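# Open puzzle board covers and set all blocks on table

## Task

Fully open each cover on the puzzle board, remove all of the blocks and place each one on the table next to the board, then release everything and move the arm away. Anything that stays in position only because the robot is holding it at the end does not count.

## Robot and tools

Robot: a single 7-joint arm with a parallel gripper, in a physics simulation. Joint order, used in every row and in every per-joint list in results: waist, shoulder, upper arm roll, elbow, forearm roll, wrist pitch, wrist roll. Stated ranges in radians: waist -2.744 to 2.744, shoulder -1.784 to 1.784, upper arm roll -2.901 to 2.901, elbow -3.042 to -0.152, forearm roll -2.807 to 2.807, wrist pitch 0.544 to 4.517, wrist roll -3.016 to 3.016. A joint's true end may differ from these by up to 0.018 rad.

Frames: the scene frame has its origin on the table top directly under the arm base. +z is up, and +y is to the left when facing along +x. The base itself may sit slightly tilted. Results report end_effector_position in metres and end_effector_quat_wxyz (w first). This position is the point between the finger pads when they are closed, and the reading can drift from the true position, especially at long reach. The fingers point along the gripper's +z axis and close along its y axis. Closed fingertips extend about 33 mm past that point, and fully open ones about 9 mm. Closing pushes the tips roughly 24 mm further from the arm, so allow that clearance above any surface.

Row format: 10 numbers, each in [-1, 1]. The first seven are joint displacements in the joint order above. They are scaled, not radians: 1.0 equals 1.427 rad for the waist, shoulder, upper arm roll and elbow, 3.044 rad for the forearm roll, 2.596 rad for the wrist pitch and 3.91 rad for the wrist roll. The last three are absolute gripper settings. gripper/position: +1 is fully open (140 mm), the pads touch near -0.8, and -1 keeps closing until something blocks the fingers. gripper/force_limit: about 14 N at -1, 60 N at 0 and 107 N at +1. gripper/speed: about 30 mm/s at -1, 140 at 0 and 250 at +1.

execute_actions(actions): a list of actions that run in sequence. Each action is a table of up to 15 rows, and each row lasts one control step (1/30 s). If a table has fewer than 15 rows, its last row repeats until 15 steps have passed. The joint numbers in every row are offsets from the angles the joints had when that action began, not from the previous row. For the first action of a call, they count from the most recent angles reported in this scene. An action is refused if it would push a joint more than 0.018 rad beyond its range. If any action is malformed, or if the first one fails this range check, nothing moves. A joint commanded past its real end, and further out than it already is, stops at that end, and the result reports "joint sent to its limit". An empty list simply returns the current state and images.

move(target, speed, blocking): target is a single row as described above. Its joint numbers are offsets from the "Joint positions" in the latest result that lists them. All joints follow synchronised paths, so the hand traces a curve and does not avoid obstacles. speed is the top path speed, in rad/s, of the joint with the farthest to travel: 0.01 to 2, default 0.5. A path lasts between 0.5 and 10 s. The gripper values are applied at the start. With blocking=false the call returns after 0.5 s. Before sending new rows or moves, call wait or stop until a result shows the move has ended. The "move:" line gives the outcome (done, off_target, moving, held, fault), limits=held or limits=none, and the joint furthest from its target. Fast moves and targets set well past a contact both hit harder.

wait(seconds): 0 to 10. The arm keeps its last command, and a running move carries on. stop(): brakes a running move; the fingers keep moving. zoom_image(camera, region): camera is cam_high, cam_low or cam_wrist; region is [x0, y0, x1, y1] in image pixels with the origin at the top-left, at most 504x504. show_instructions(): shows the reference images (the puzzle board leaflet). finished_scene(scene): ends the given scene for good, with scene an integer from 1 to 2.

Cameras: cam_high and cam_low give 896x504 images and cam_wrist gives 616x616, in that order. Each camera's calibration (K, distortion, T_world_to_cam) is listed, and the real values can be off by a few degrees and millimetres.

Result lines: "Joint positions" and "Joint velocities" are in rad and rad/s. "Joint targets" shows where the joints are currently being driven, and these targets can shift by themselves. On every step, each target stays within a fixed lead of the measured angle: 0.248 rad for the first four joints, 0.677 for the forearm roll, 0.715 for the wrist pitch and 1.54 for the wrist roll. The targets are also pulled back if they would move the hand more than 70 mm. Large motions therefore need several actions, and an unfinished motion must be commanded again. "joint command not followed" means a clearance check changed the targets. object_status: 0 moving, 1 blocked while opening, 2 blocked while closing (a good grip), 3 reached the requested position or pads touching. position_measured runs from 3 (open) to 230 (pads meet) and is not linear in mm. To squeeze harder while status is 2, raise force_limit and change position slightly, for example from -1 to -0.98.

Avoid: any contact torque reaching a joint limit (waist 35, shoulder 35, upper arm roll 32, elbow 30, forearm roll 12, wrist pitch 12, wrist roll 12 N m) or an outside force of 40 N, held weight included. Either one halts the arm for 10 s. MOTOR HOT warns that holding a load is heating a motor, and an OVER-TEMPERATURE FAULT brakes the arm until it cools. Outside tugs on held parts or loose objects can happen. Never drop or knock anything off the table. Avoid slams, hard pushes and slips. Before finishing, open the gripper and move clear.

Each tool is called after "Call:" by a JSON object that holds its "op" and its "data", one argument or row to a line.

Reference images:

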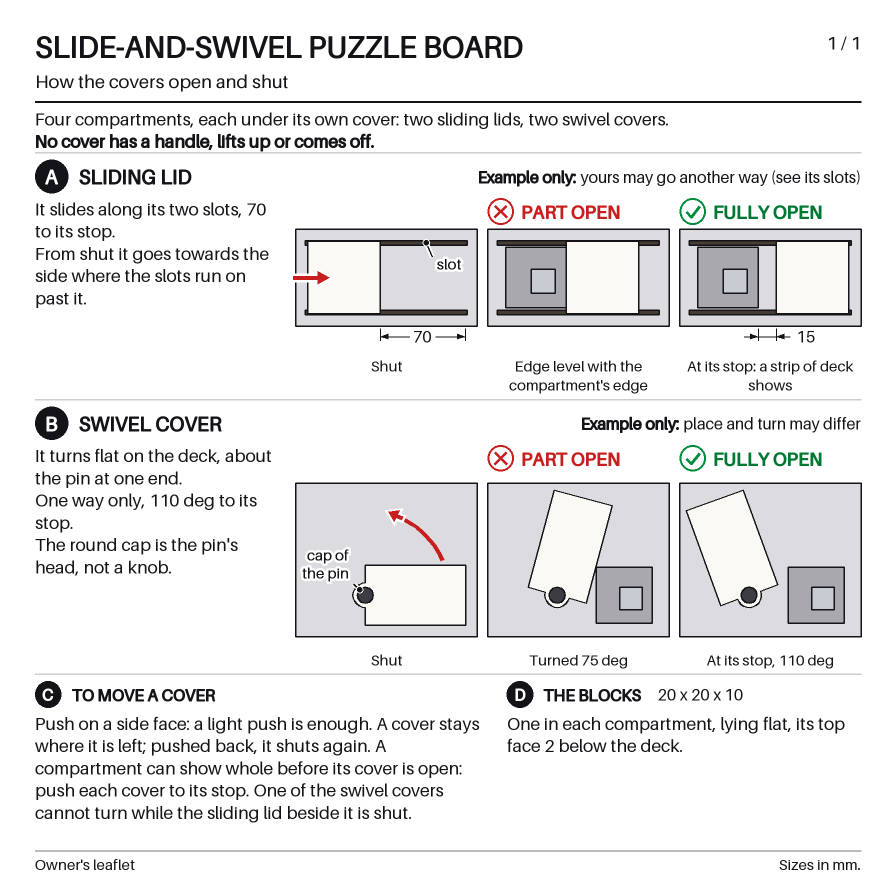

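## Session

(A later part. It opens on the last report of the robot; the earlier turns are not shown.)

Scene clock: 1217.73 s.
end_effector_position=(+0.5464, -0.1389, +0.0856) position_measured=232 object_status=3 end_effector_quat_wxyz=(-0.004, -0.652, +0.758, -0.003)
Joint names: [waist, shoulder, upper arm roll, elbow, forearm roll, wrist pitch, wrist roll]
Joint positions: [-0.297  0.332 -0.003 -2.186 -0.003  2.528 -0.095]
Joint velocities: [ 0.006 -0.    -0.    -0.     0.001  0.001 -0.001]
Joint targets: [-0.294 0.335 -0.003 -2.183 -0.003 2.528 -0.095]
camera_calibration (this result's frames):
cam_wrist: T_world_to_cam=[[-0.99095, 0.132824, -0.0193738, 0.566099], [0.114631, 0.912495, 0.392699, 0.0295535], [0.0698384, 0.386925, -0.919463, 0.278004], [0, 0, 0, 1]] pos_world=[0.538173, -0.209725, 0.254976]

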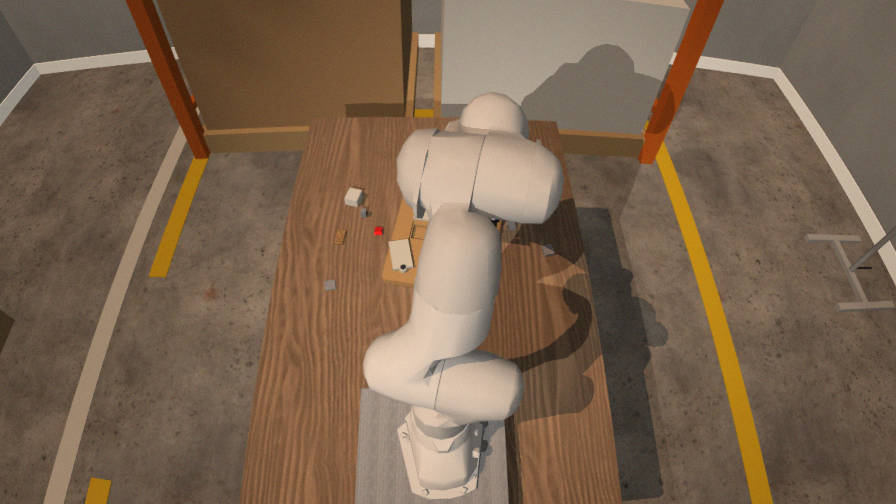

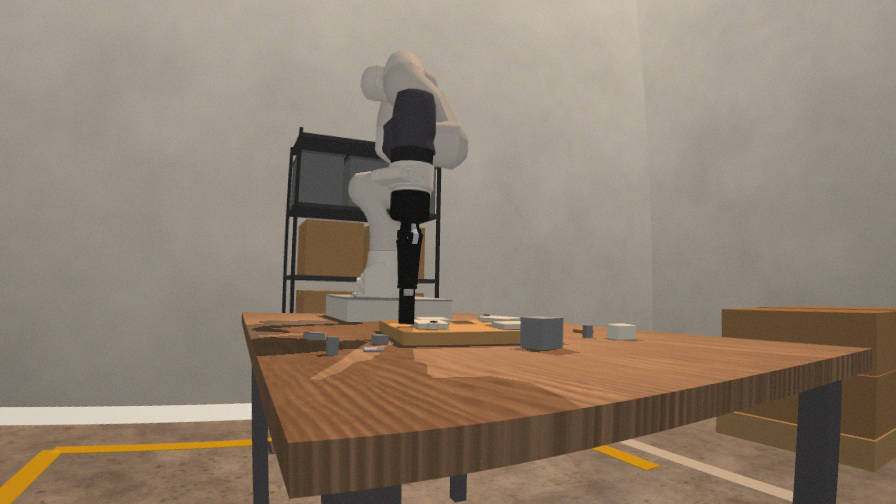

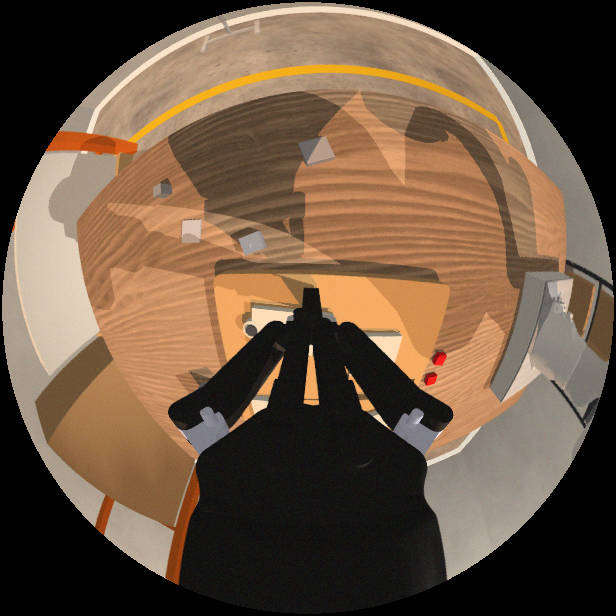

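Call:
{"op": "move", "data": {
  "target": [0.0947, 0, 0, 0, 0, 0, 0.0409, -0.82, -0.3, -0.3],
  "speed": 0.22
}}

Scene clock: 1240.13 s.
end_effector_position=(+0.5597, -0.0653, +0.0850) position_measured=232 object_status=3 end_effector_quat_wxyz=(-0.004, -0.644, +0.765, -0.002)
Joint names: [waist, shoulder, upper arm roll, elbow, forearm roll, wrist pitch, wrist roll]
Joint positions: [-0.164  0.332 -0.003 -2.186 -0.003  2.527  0.058]
Joint velocities: [-0.001 -0.    -0.     0.001  0.    -0.     0.006]
Joint targets: [-0.162 0.332 -0.003 -2.186 -0.003 2.528 0.065]
move: done; limits=none; farthest joint: the wrist roll, 0.006 radians from its target (0.160 radians at the start)
camera_calibration (this result's frames):
cam_wrist: T_world_to_cam=[[-0.987986, 0.153371, -0.0189767, 0.569136], [0.133605, 0.909397, 0.393888, -0.0498685], [0.0776683, 0.38662, -0.918963, 0.243615], [0, 0, 0, 1]] pos_world=[0.55004, -0.136125, 0.254316]

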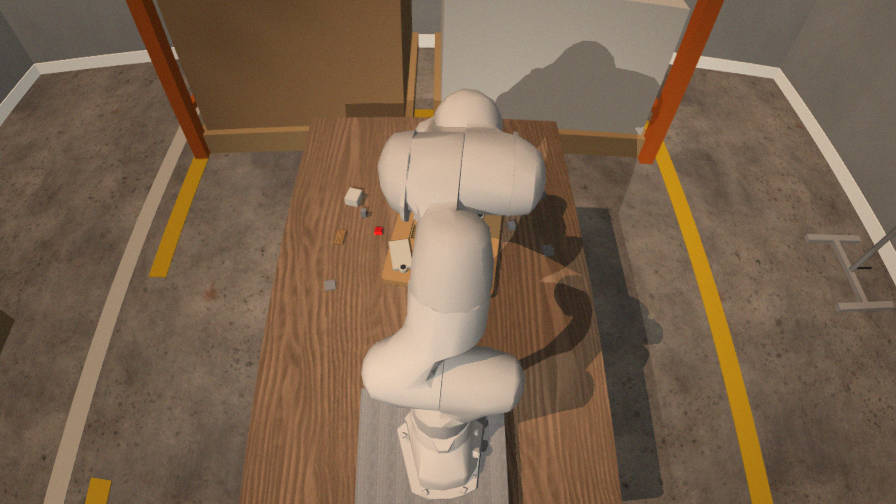

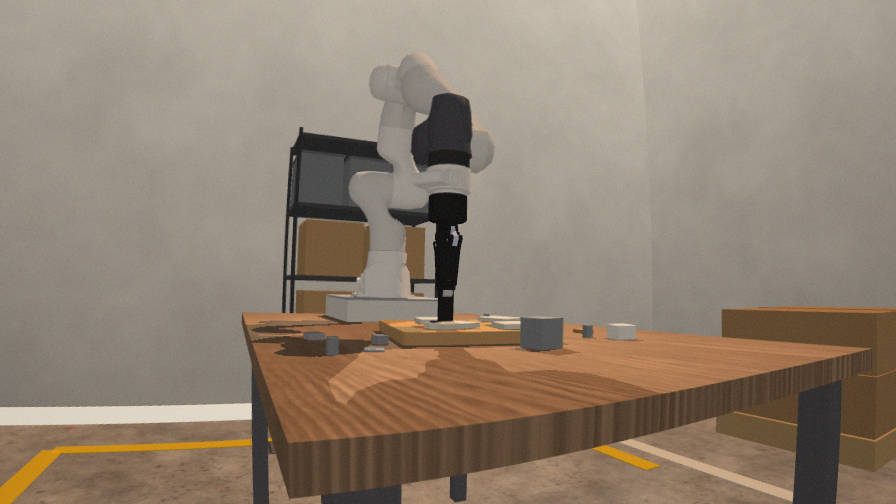

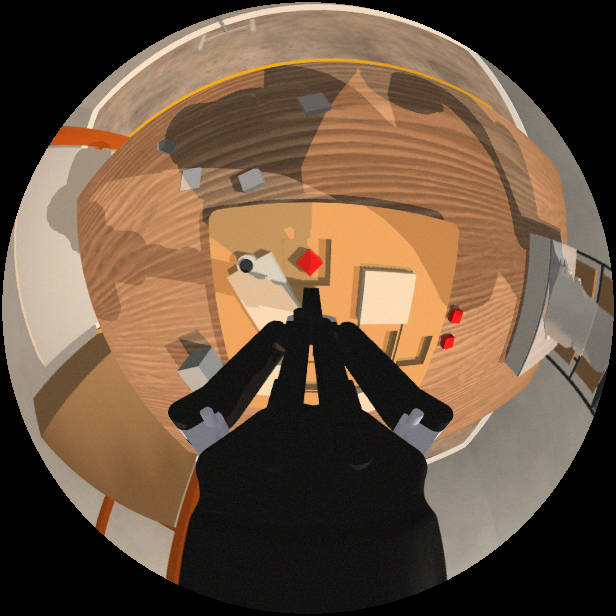

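Call:
{"op": "zoom_image", "data": {
  "camera": "cam_wrist",
  "region": [225, 220, 345, 340]
}}

Region (225, 220, 345, 340) of cam_wrist's 616x616 image, scaled by 4.200, with more detail than that image has.

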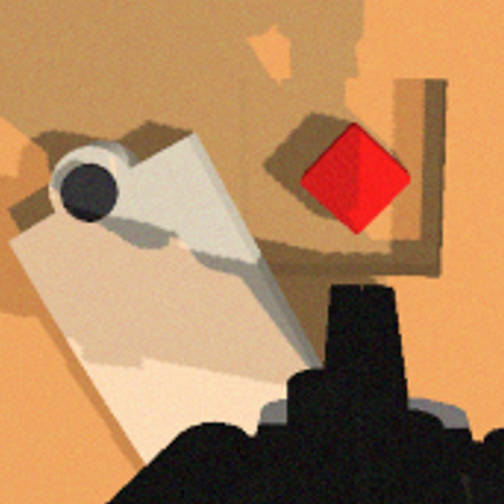

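Call:
{"op": "move", "data": {
  "target": [0.0304, 0.0856, 0, 0.1444, 0, -0.0325, 0.0125, -0.82, -0.3, -0.3],
  "speed": 0.22
}}

Call:
{"op": "zoom_image", "data": {
  "camera": "cam_wrist",
  "region": [230, 190, 400, 360]
}}

Scene clock: 1326.47 s.
end_effector_position=(+0.6116, -0.0465, +0.0841) position_measured=232 object_status=3 end_effector_quat_wxyz=(-0.006, -0.643, +0.766, -0.000)
Joint names: [waist, shoulder, upper arm roll, elbow, forearm roll, wrist pitch, wrist roll]
Joint positions: [-0.124  0.453 -0.003 -1.985 -0.003  2.441  0.102]
Joint velocities: [-0.001 -0.001  0.     0.001 -0.    -0.001  0.005]
Joint targets: [-0.121 0.454 -0.003 -1.980 -0.003 2.443 0.107]
move: done; limits=none; farthest joint: the elbow, 0.005 radians from its target (0.206 radians at the start)
camera_calibration (this result's frames):
cam_wrist: T_world_to_cam=[[-0.987595, 0.156415, -0.0137993, 0.617022], [0.138454, 0.908895, 0.393371, -0.0765067], [0.0740713, 0.386581, -0.919276, 0.233748], [0, 0, 0, 1]] pos_world=[0.602647, -0.117338, 0.253489]

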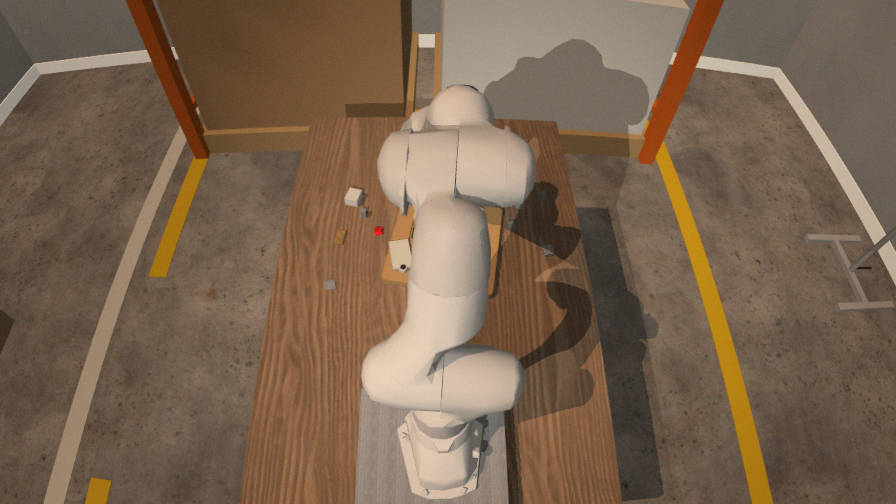

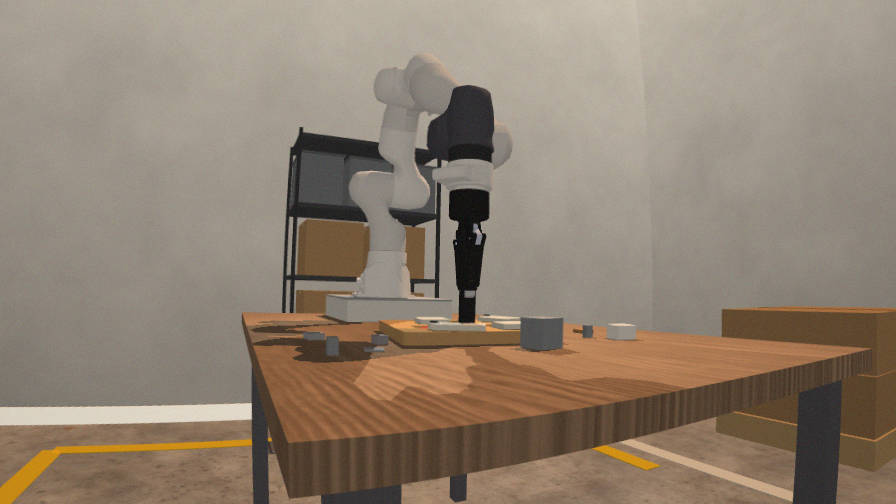

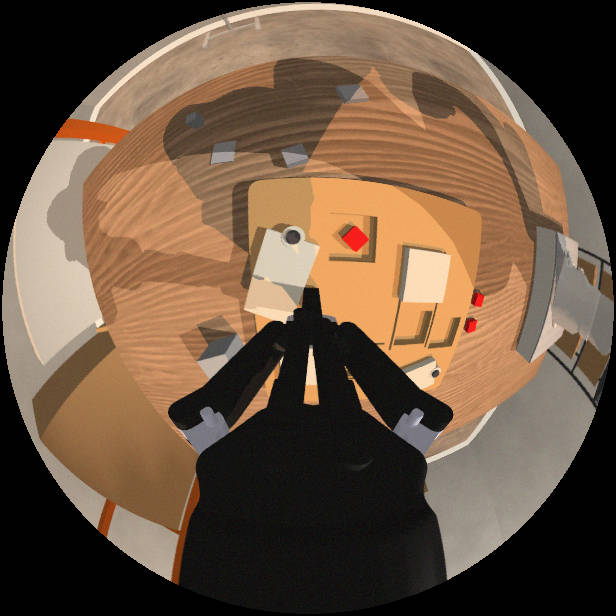

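Region (230, 190, 400, 360) of cam_wrist's 616x616 image, scaled by 2.965, with more detail than that image has.

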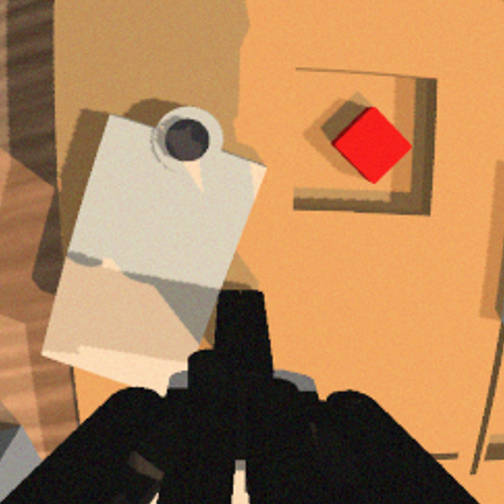

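Call:
{"op": "move", "data": {
  "target": [-0.0775, -0.0920, 0, -0.1512, 0, 0.0454, 0.1742, -0.82, -0.3, -0.3],
  "speed": 0.75
}}

Call:
{"op": "execute_actions", "data": {
  "actions": [
    [[0,0.003,0,0.0025,0,0.0015,0.0012,-0.537,-0.3,-0.3],[0,0.0045,0,0.0033,0,0.0015,0.0012,-0.537,-0.3,-0.3],[0,0.006,0,0.0041,0,0.0015,0.0012,-0.537,-0.3,-0.3],[0,0.0075,0,0.005,0,0.0015,0.0012,-0.537,-0.3,-0.3],[0,0.009,0,0.0058,0,0.0015,0.0012,-0.537,-0.3,-0.3],[0,0.0098,0,0.0062,0,0.0015,0.0012,-0.537,-0.3,-0.3]]
  ]
}}

Call:
{"op": "zoom_image", "data": {
  "camera": "cam_wrist",
  "region": [270, 255, 350, 335]
}}

Scene clock: 1361.63 s.
end_effector_position=(+0.5581, -0.1037, +0.0874) position_measured=232 object_status=3 end_effector_quat_wxyz=(+0.008, -0.302, +0.953, -0.009)
Joint names: [waist, shoulder, upper arm roll, elbow, forearm roll, wrist pitch, wrist roll]
Joint positions: [-0.232  0.325 -0.003 -2.198 -0.003  2.555  0.777]
Joint velocities: [ 0.001 -0.    -0.     0.001 -0.    -0.     0.007]
Joint targets: [-0.234 0.322 -0.003 -2.200 -0.003 2.559 0.783]
move: done; limits=none; farthest joint: the wrist roll, 0.006 radians from its target (0.680 radians at the start)
camera_calibration (this result's frames):
cam_wrist: T_world_to_cam=[[-0.588938, 0.807059, -0.0425043, 0.420645], [0.726795, 0.5519, 0.408871, -0.385157], [0.353442, 0.209908, -0.911602, 0.0879346], [0, 0, 0, 1]] pos_world=[0.496584, -0.145375, 0.25552]

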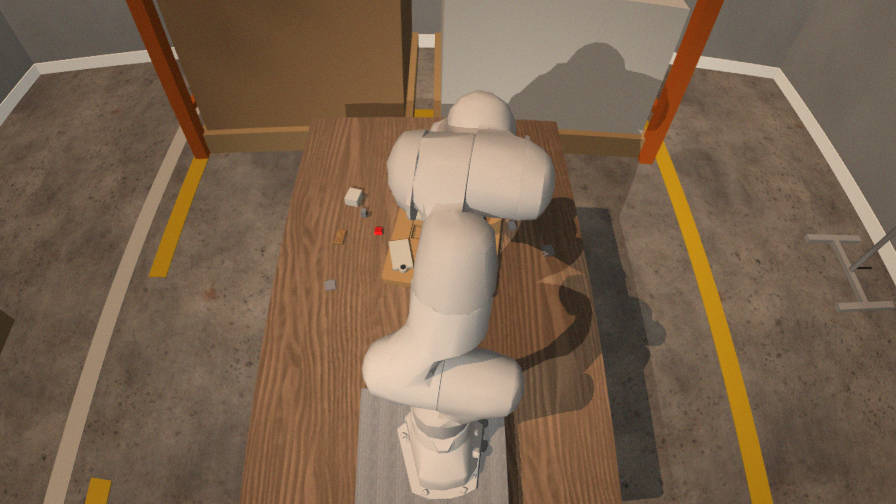

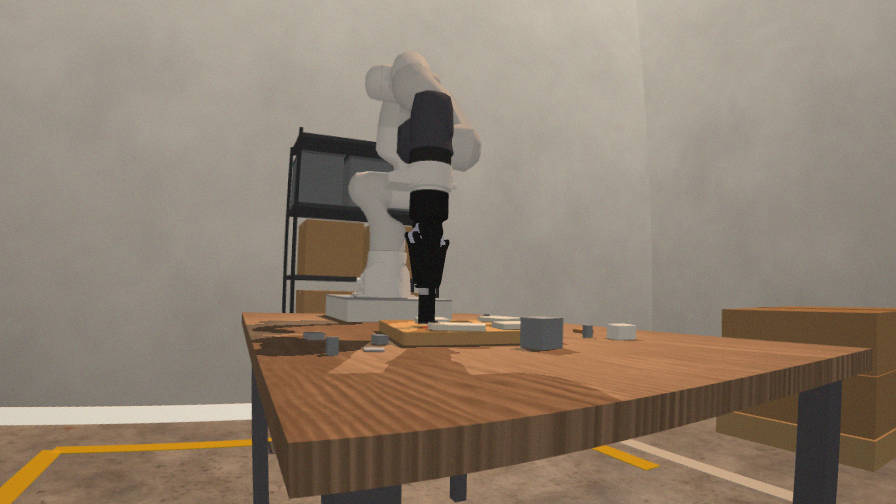

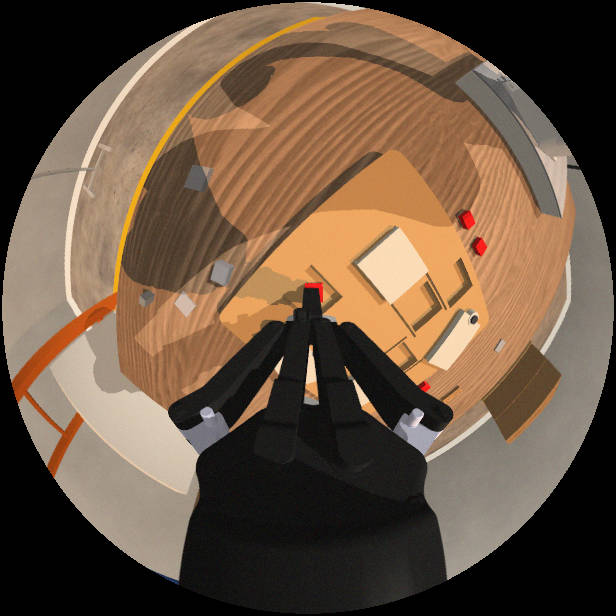

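Scene clock: 1362.13 s.
end_effector_position=(+0.5581, -0.1037, +0.0833) position_measured=197 object_status=3 end_effector_quat_wxyz=(+0.005, -0.302, +0.953, -0.008)
Joint names: [waist, shoulder, upper arm roll, elbow, forearm roll, wrist pitch, wrist roll]
Joint positions: [-0.232  0.336 -0.003 -2.192 -0.003  2.555  0.777]
Joint velocities: [-0.    -0.001 -0.001  0.002 -0.     0.001 -0.   ]
Joint targets: [-0.232 0.339 -0.003 -2.189 -0.003 2.559 0.782]
camera_calibration (this result's frames):
cam_wrist: T_world_to_cam=[[-0.588906, 0.807273, -0.0387165, 0.420158], [0.729061, 0.551304, 0.405627, -0.384483], [0.348797, 0.21065, -0.913218, 0.0869921], [0, 0, 0, 1]] pos_world=[0.497403, -0.14554, 0.251667]

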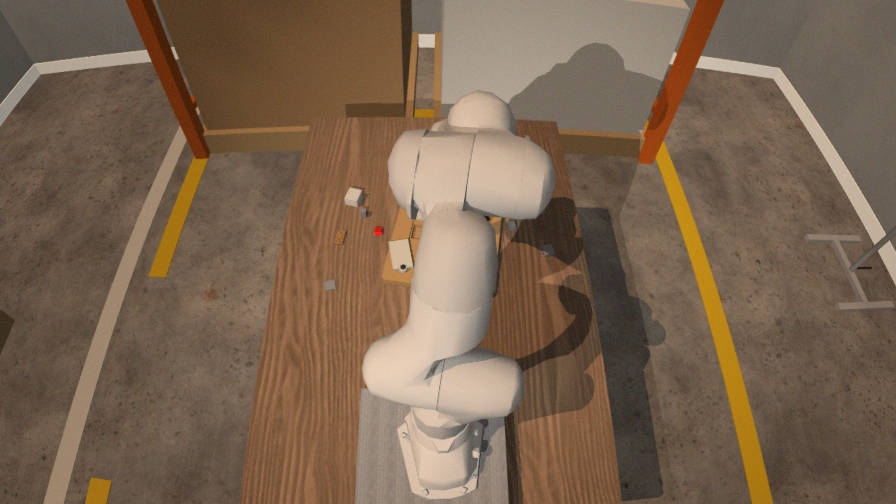

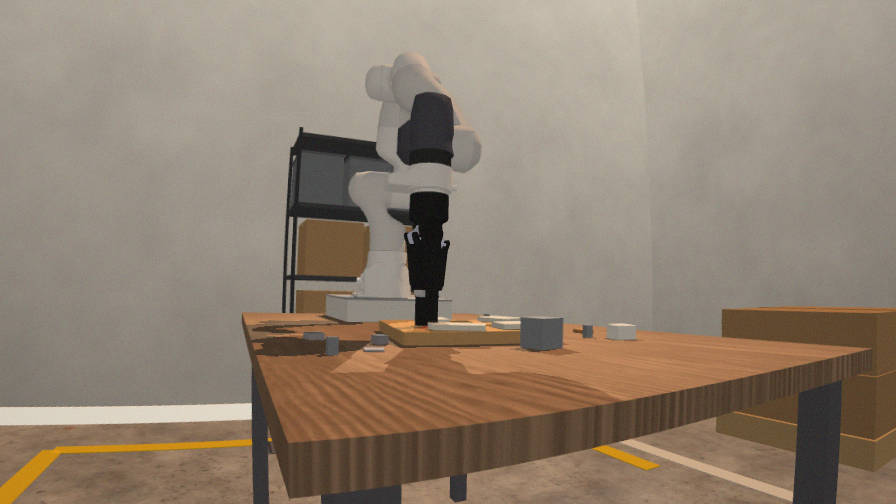

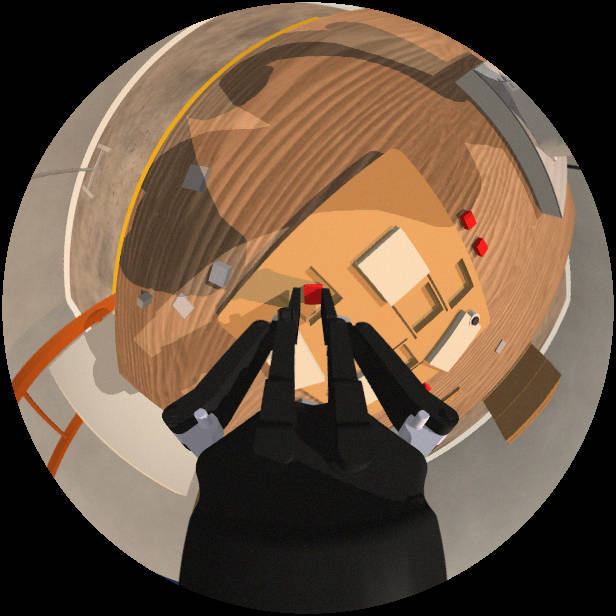

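Region (270, 255, 350, 335) of cam_wrist's 616x616 image, scaled by 6.300, with more detail than that image has.

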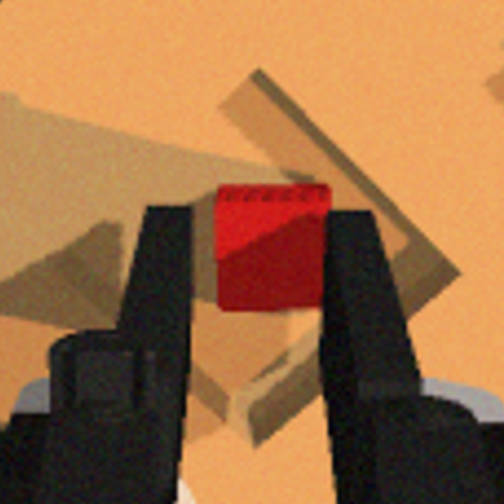

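Call:
{"op": "execute_actions", "data": {
  "actions": [
    [[0,0.003,0,0.002,0,0,0,-0.537,-0.3,-0.3],[0,0.004,0,0.002,0,0,0,-0.537,-0.3,-0.3],[0,0.005,0,0.002,0,0,0,-0.537,-0.3,-0.3],[0,0.0058,0,0.002,0,0,0,-0.537,-0.3,-0.3]]
  ]
}}

Call:
{"op": "zoom_image", "data": {
  "camera": "cam_wrist",
  "region": [295, 270, 351, 326]
}}

Scene clock: 1398.20 s.
end_effector_position=(+0.5566, -0.1034, +0.0803) position_measured=197 object_status=3 end_effector_quat_wxyz=(+0.003, -0.302, +0.953, -0.006)
Joint names: [waist, shoulder, upper arm roll, elbow, forearm roll, wrist pitch, wrist roll]
Joint positions: [-0.232  0.342 -0.003 -2.191 -0.003  2.555  0.777]
Joint velocities: [-0.    -0.    -0.001  0.002  0.     0.     0.   ]
Joint targets: [-0.232 0.344 -0.003 -2.189 -0.003 2.555 0.777]
camera_calibration (this result's frames):
cam_wrist: T_world_to_cam=[[-0.588996, 0.807377, -0.0350304, 0.418757], [0.73115, 0.550849, 0.402473, -0.383312], [0.344244, 0.211442, -0.914761, 0.0874683], [0, 0, 0, 1]] pos_world=[0.496794, -0.145442, 0.248955]

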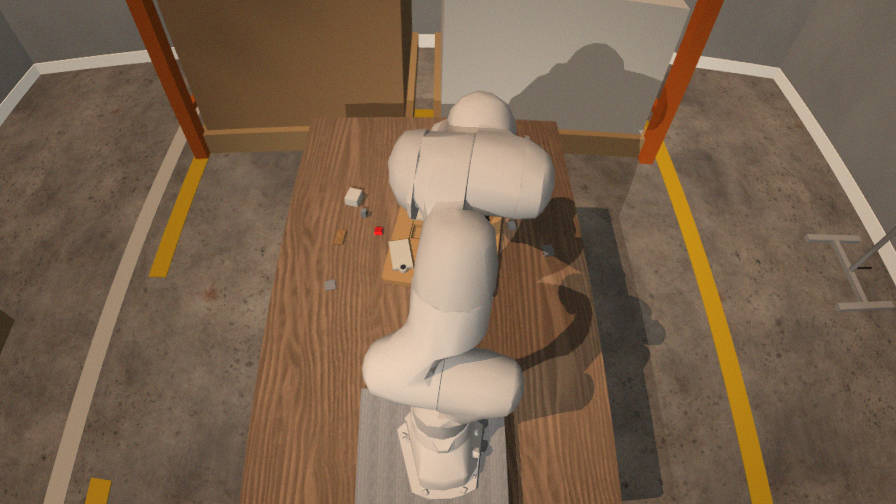

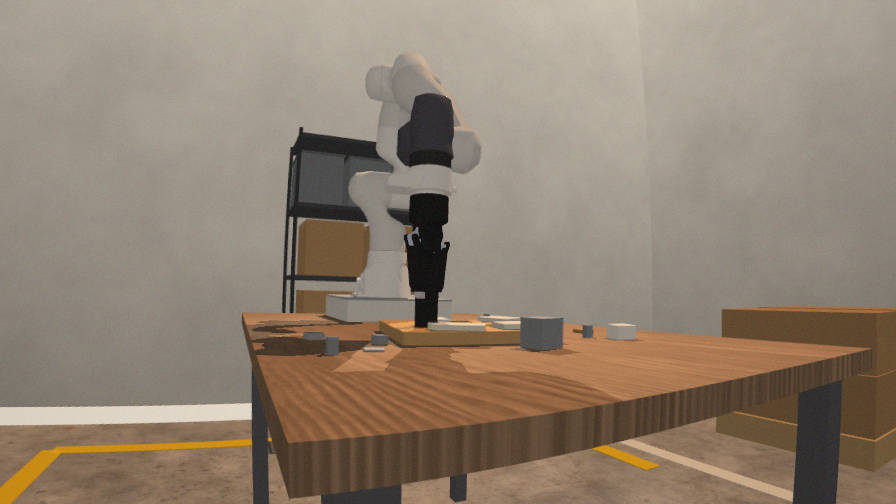

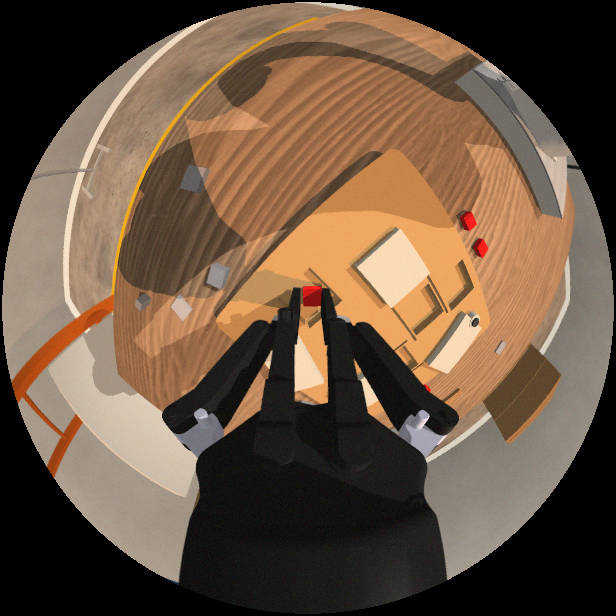

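Region (295, 270, 351, 326) of cam_wrist's 616x616 image, scaled by 9.000, with more detail than that image has.

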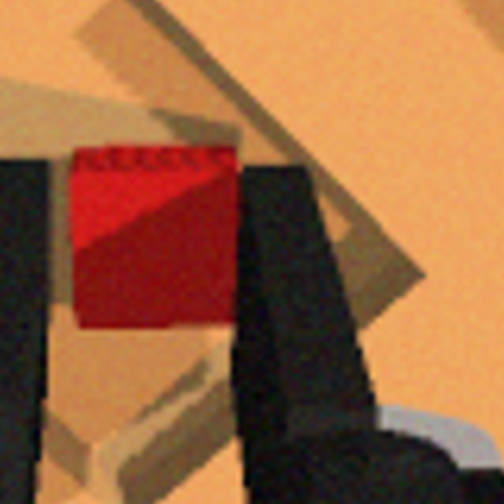

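Call:
{"op": "execute_actions", "data": {
  "actions": [
    [[0,0.0015,0,0.0015,0,0,-0.006,-0.527,-0.3,-0.8],[0,0.0015,0,0.0015,0,0,-0.011,-0.527,-0.3,-0.8],[0,0.0015,0,0.0015,0,0,-0.0145,-0.527,-0.3,-0.8]]
  ]
}}

Call:
{"op": "wait", "data": {
  "seconds": 0.3
}}

Call:
{"op": "zoom_image", "data": {
  "camera": "cam_wrist",
  "region": [295, 270, 351, 326]
}}

Scene clock: 1414.30 s.
end_effector_position=(+0.5566, -0.1034, +0.0803) position_measured=196 object_status=3 end_effector_quat_wxyz=(+0.003, -0.321, +0.947, -0.007)
Joint names: [waist, shoulder, upper arm roll, elbow, forearm roll, wrist pitch, wrist roll]
Joint positions: [-0.232  0.342 -0.003 -2.191 -0.003  2.555  0.736]
Joint velocities: [ 0.     0.001  0.001 -0.001  0.001  0.001 -0.039]
Joint targets: [-0.232 0.344 -0.003 -2.189 -0.003 2.555 0.721]
camera_calibration (this result's frames):
cam_wrist: T_world_to_cam=[[-0.621533, 0.782602, -0.0350804, 0.434311], [0.708183, 0.580447, 0.401943, -0.367425], [0.334924, 0.224978, -0.914992, 0.0940732], [0, 0, 0, 1]] pos_world=[0.498635, -0.147787, 0.248996]

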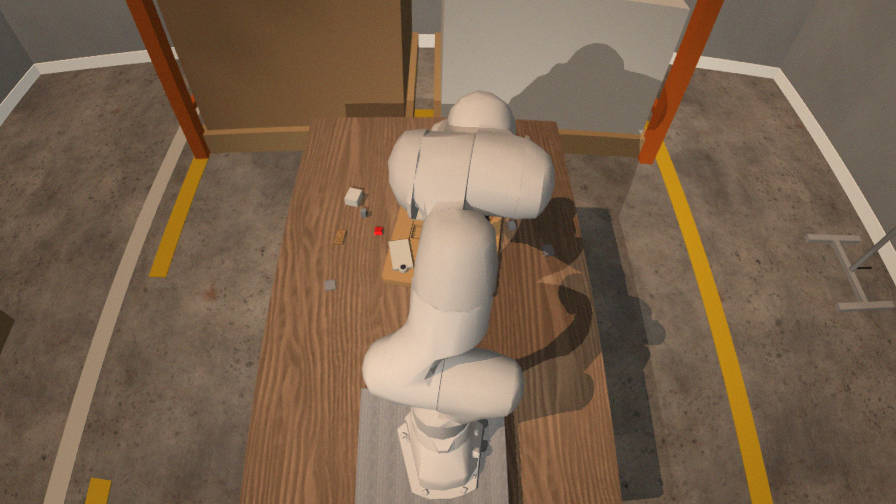

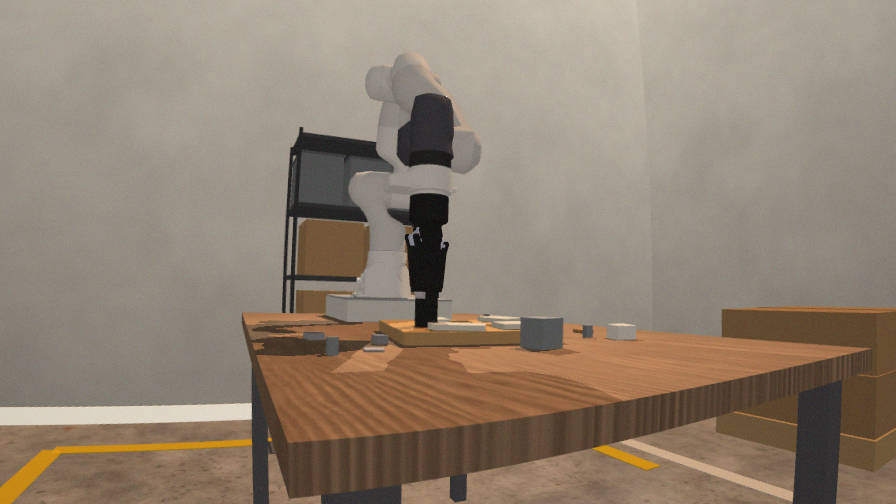

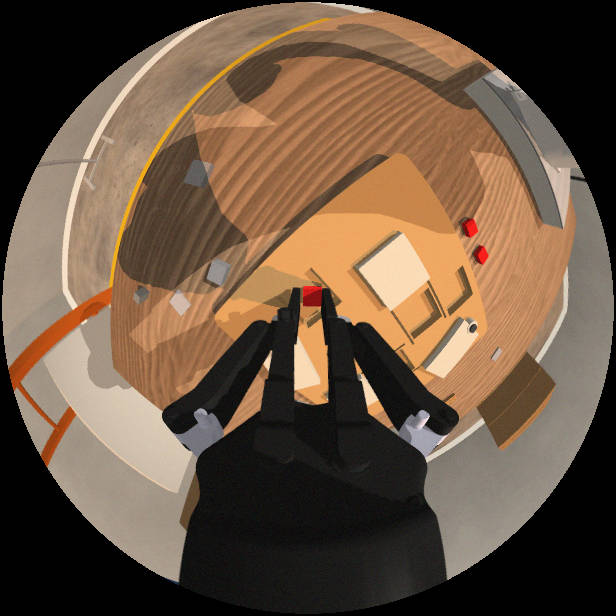

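Scene clock: 1414.60 s.
end_effector_position=(+0.5566, -0.1034, +0.0803) position_measured=196 object_status=3 end_effector_quat_wxyz=(+0.003, -0.325, +0.946, -0.007)
Joint names: [waist, shoulder, upper arm roll, elbow, forearm roll, wrist pitch, wrist roll]
Joint positions: [-0.232  0.342 -0.003 -2.191 -0.003  2.555  0.729]
Joint velocities: [ 0.001  0.001 -0.002  0.    -0.001  0.    -0.014]
Joint targets: [-0.232 0.344 -0.003 -2.189 -0.003 2.555 0.721]
wait: 0.30 s; no rest
camera_calibration (this result's frames):
cam_wrist: T_world_to_cam=[[-0.62713, 0.778124, -0.0350864, 0.436964], [0.704034, 0.585537, 0.40185, -0.364582], [0.333234, 0.22731, -0.915033, 0.0952586], [0, 0, 0, 1]] pos_world=[0.498967, -0.148189, 0.249003]

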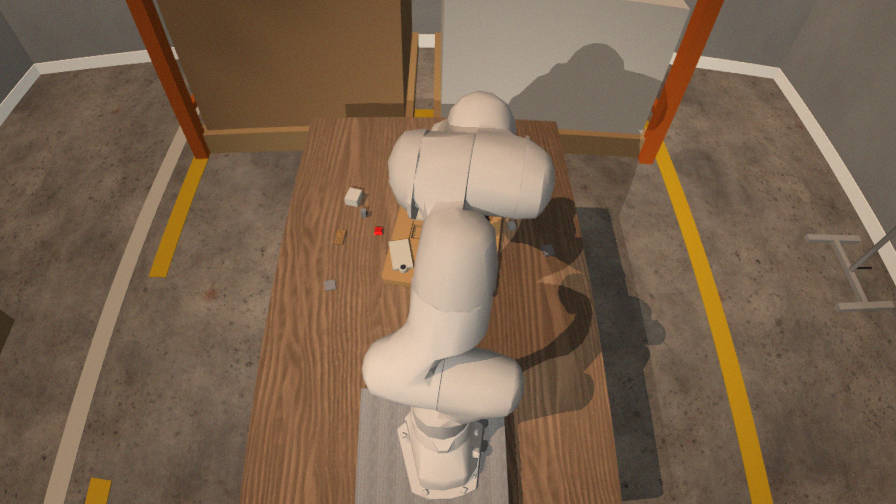

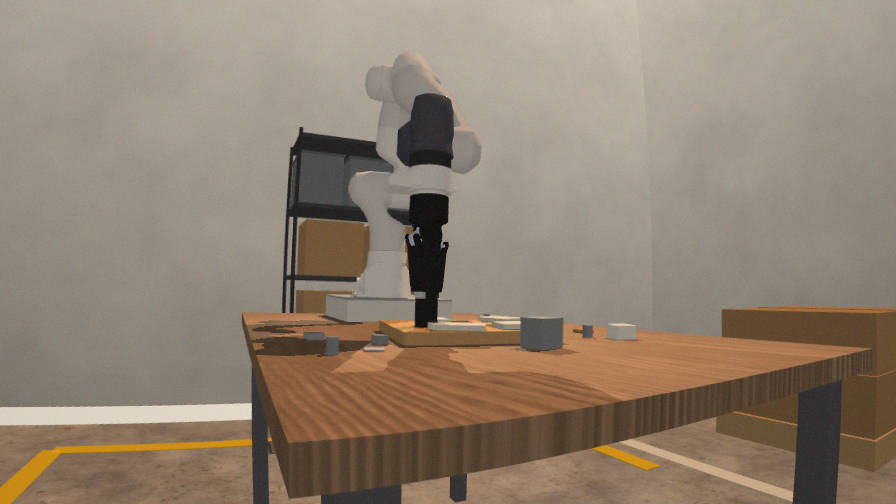

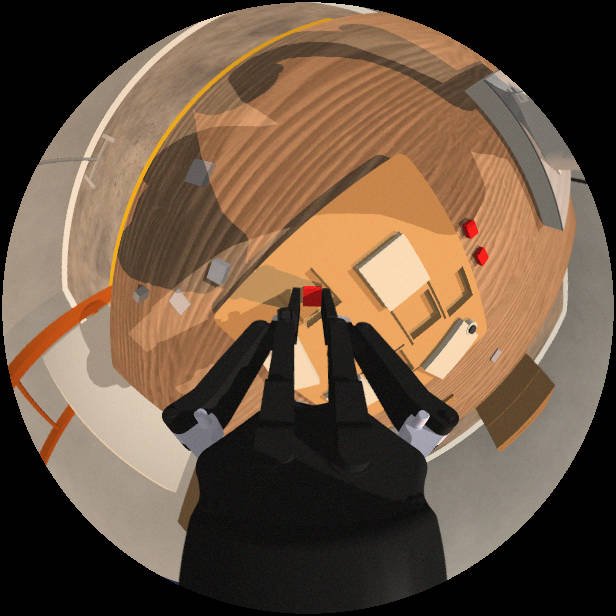

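Region (295, 270, 351, 326) of cam_wrist's 616x616 image, scaled by 9.000, with more detail than that image has.

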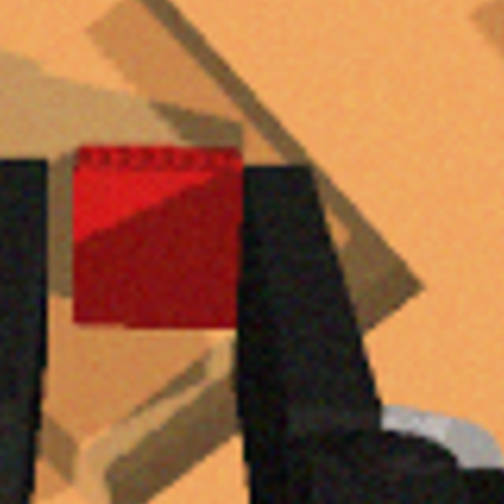

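Call:
{"op": "execute_actions", "data": {
  "actions": [
    [[0,0.0026,0,0.0022,0,0,-0.001,-0.527,-1,-0.8],[0,0.0034,0,0.0027,0,0,-0.001,-0.527,-1,-0.8],[0,0.0038,0,0.0029,0,0,-0.001,-0.527,-1,-0.8],[0,0.0038,0,0.0029,0,0,-0.001,-0.515,-1,-0.8],[0,0.0038,0,0.0029,0,0,-0.001,-0.515,-1,-0.8],[0,0.0046,0,0.0034,0,0,-0.001,-0.515,-1,-0.8],[0,0.0056,0,0.0039,0,0,-0.001,-0.515,-1,-0.8],[0,0.0066,0,0.0045,0,0,-0.001,-0.515,-1,-0.8],[0,0.0076,0,0.005,0,0,-0.001,-0.515,-1,-0.8],[0,0.0086,0,0.0056,0,0,-0.001,-0.515,-1,-0.8],[0,0.0096,0,0.0062,0,0,-0.001,-0.515,-1,-0.8],[0,0.0104,0,0.0066,0,0,-0.001,-0.515,-1,-0.8]]
  ]
}}

Call:
{"op": "zoom_image", "data": {
  "camera": "cam_wrist",
  "region": [295, 270, 351, 326]
}}

Scene clock: 1433.20 s.
end_effector_position=(+0.5565, -0.1035, +0.0761) position_measured=194 object_status=3 end_effector_quat_wxyz=(+0.000, -0.327, +0.945, -0.005)
Joint names: [waist, shoulder, upper arm roll, elbow, forearm roll, wrist pitch, wrist roll]
Joint positions: [-0.232  0.353 -0.003 -2.185 -0.003  2.555  0.725]
Joint velocities: [-0.     0.014 -0.001  0.003  0.    -0.    -0.   ]
Joint targets: [-0.232 0.356 -0.003 -2.182 -0.003 2.555 0.725]
camera_calibration (this result's frames):
cam_wrist: T_world_to_cam=[[-0.630608, 0.775484, -0.0309508, 0.438087], [0.703712, 0.588153, 0.398581, -0.362085], [0.327297, 0.229568, -0.916611, 0.0950978], [0, 0, 0, 1]] pos_world=[0.499939, -0.148599, 0.245047]

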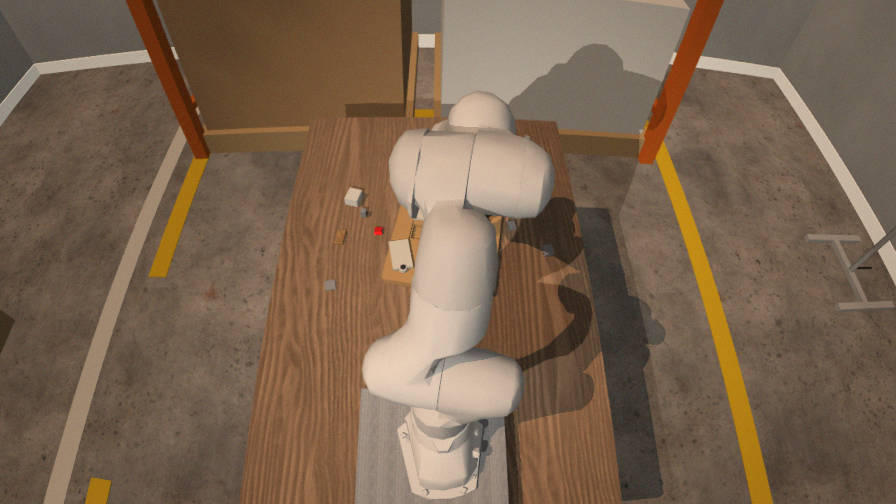

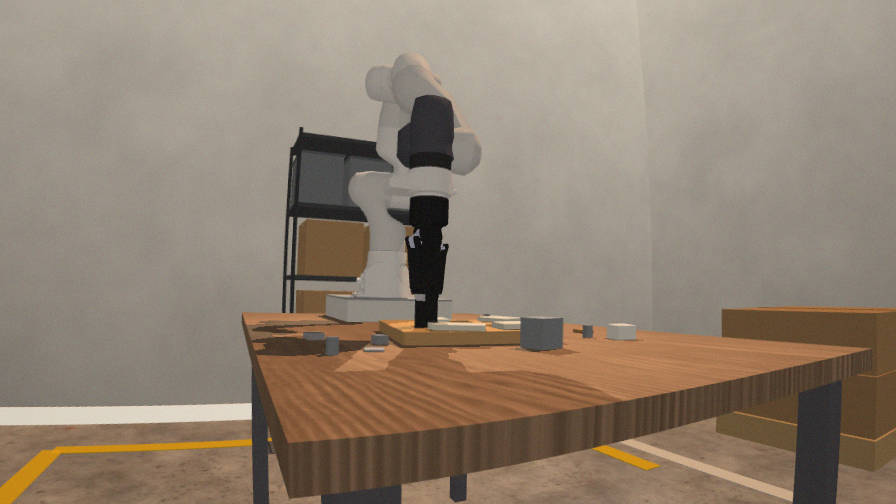

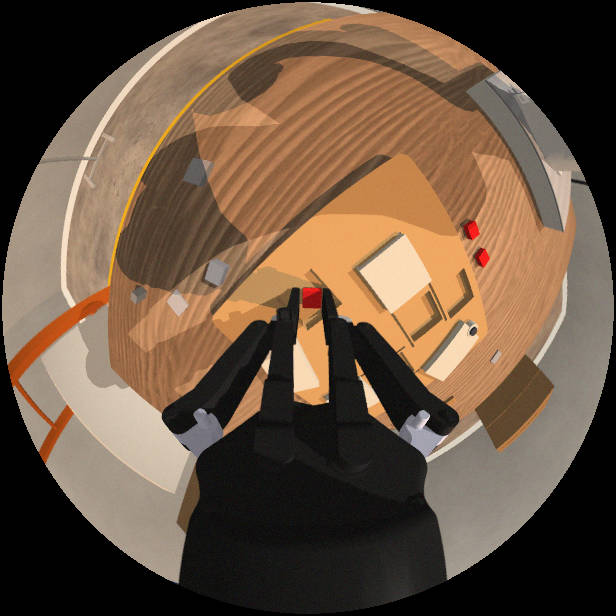

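Region (295, 270, 351, 326) of cam_wrist's 616x616 image, scaled by 9.000, with more detail than that image has.

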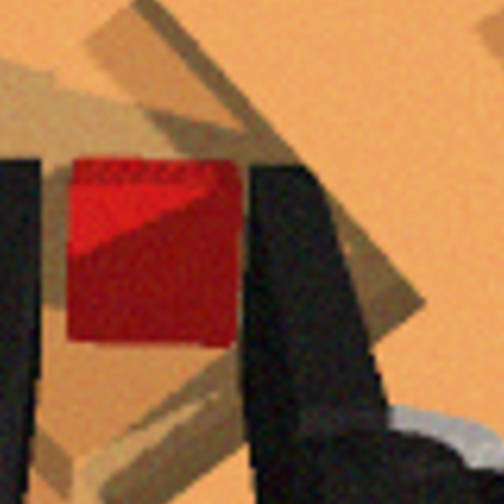

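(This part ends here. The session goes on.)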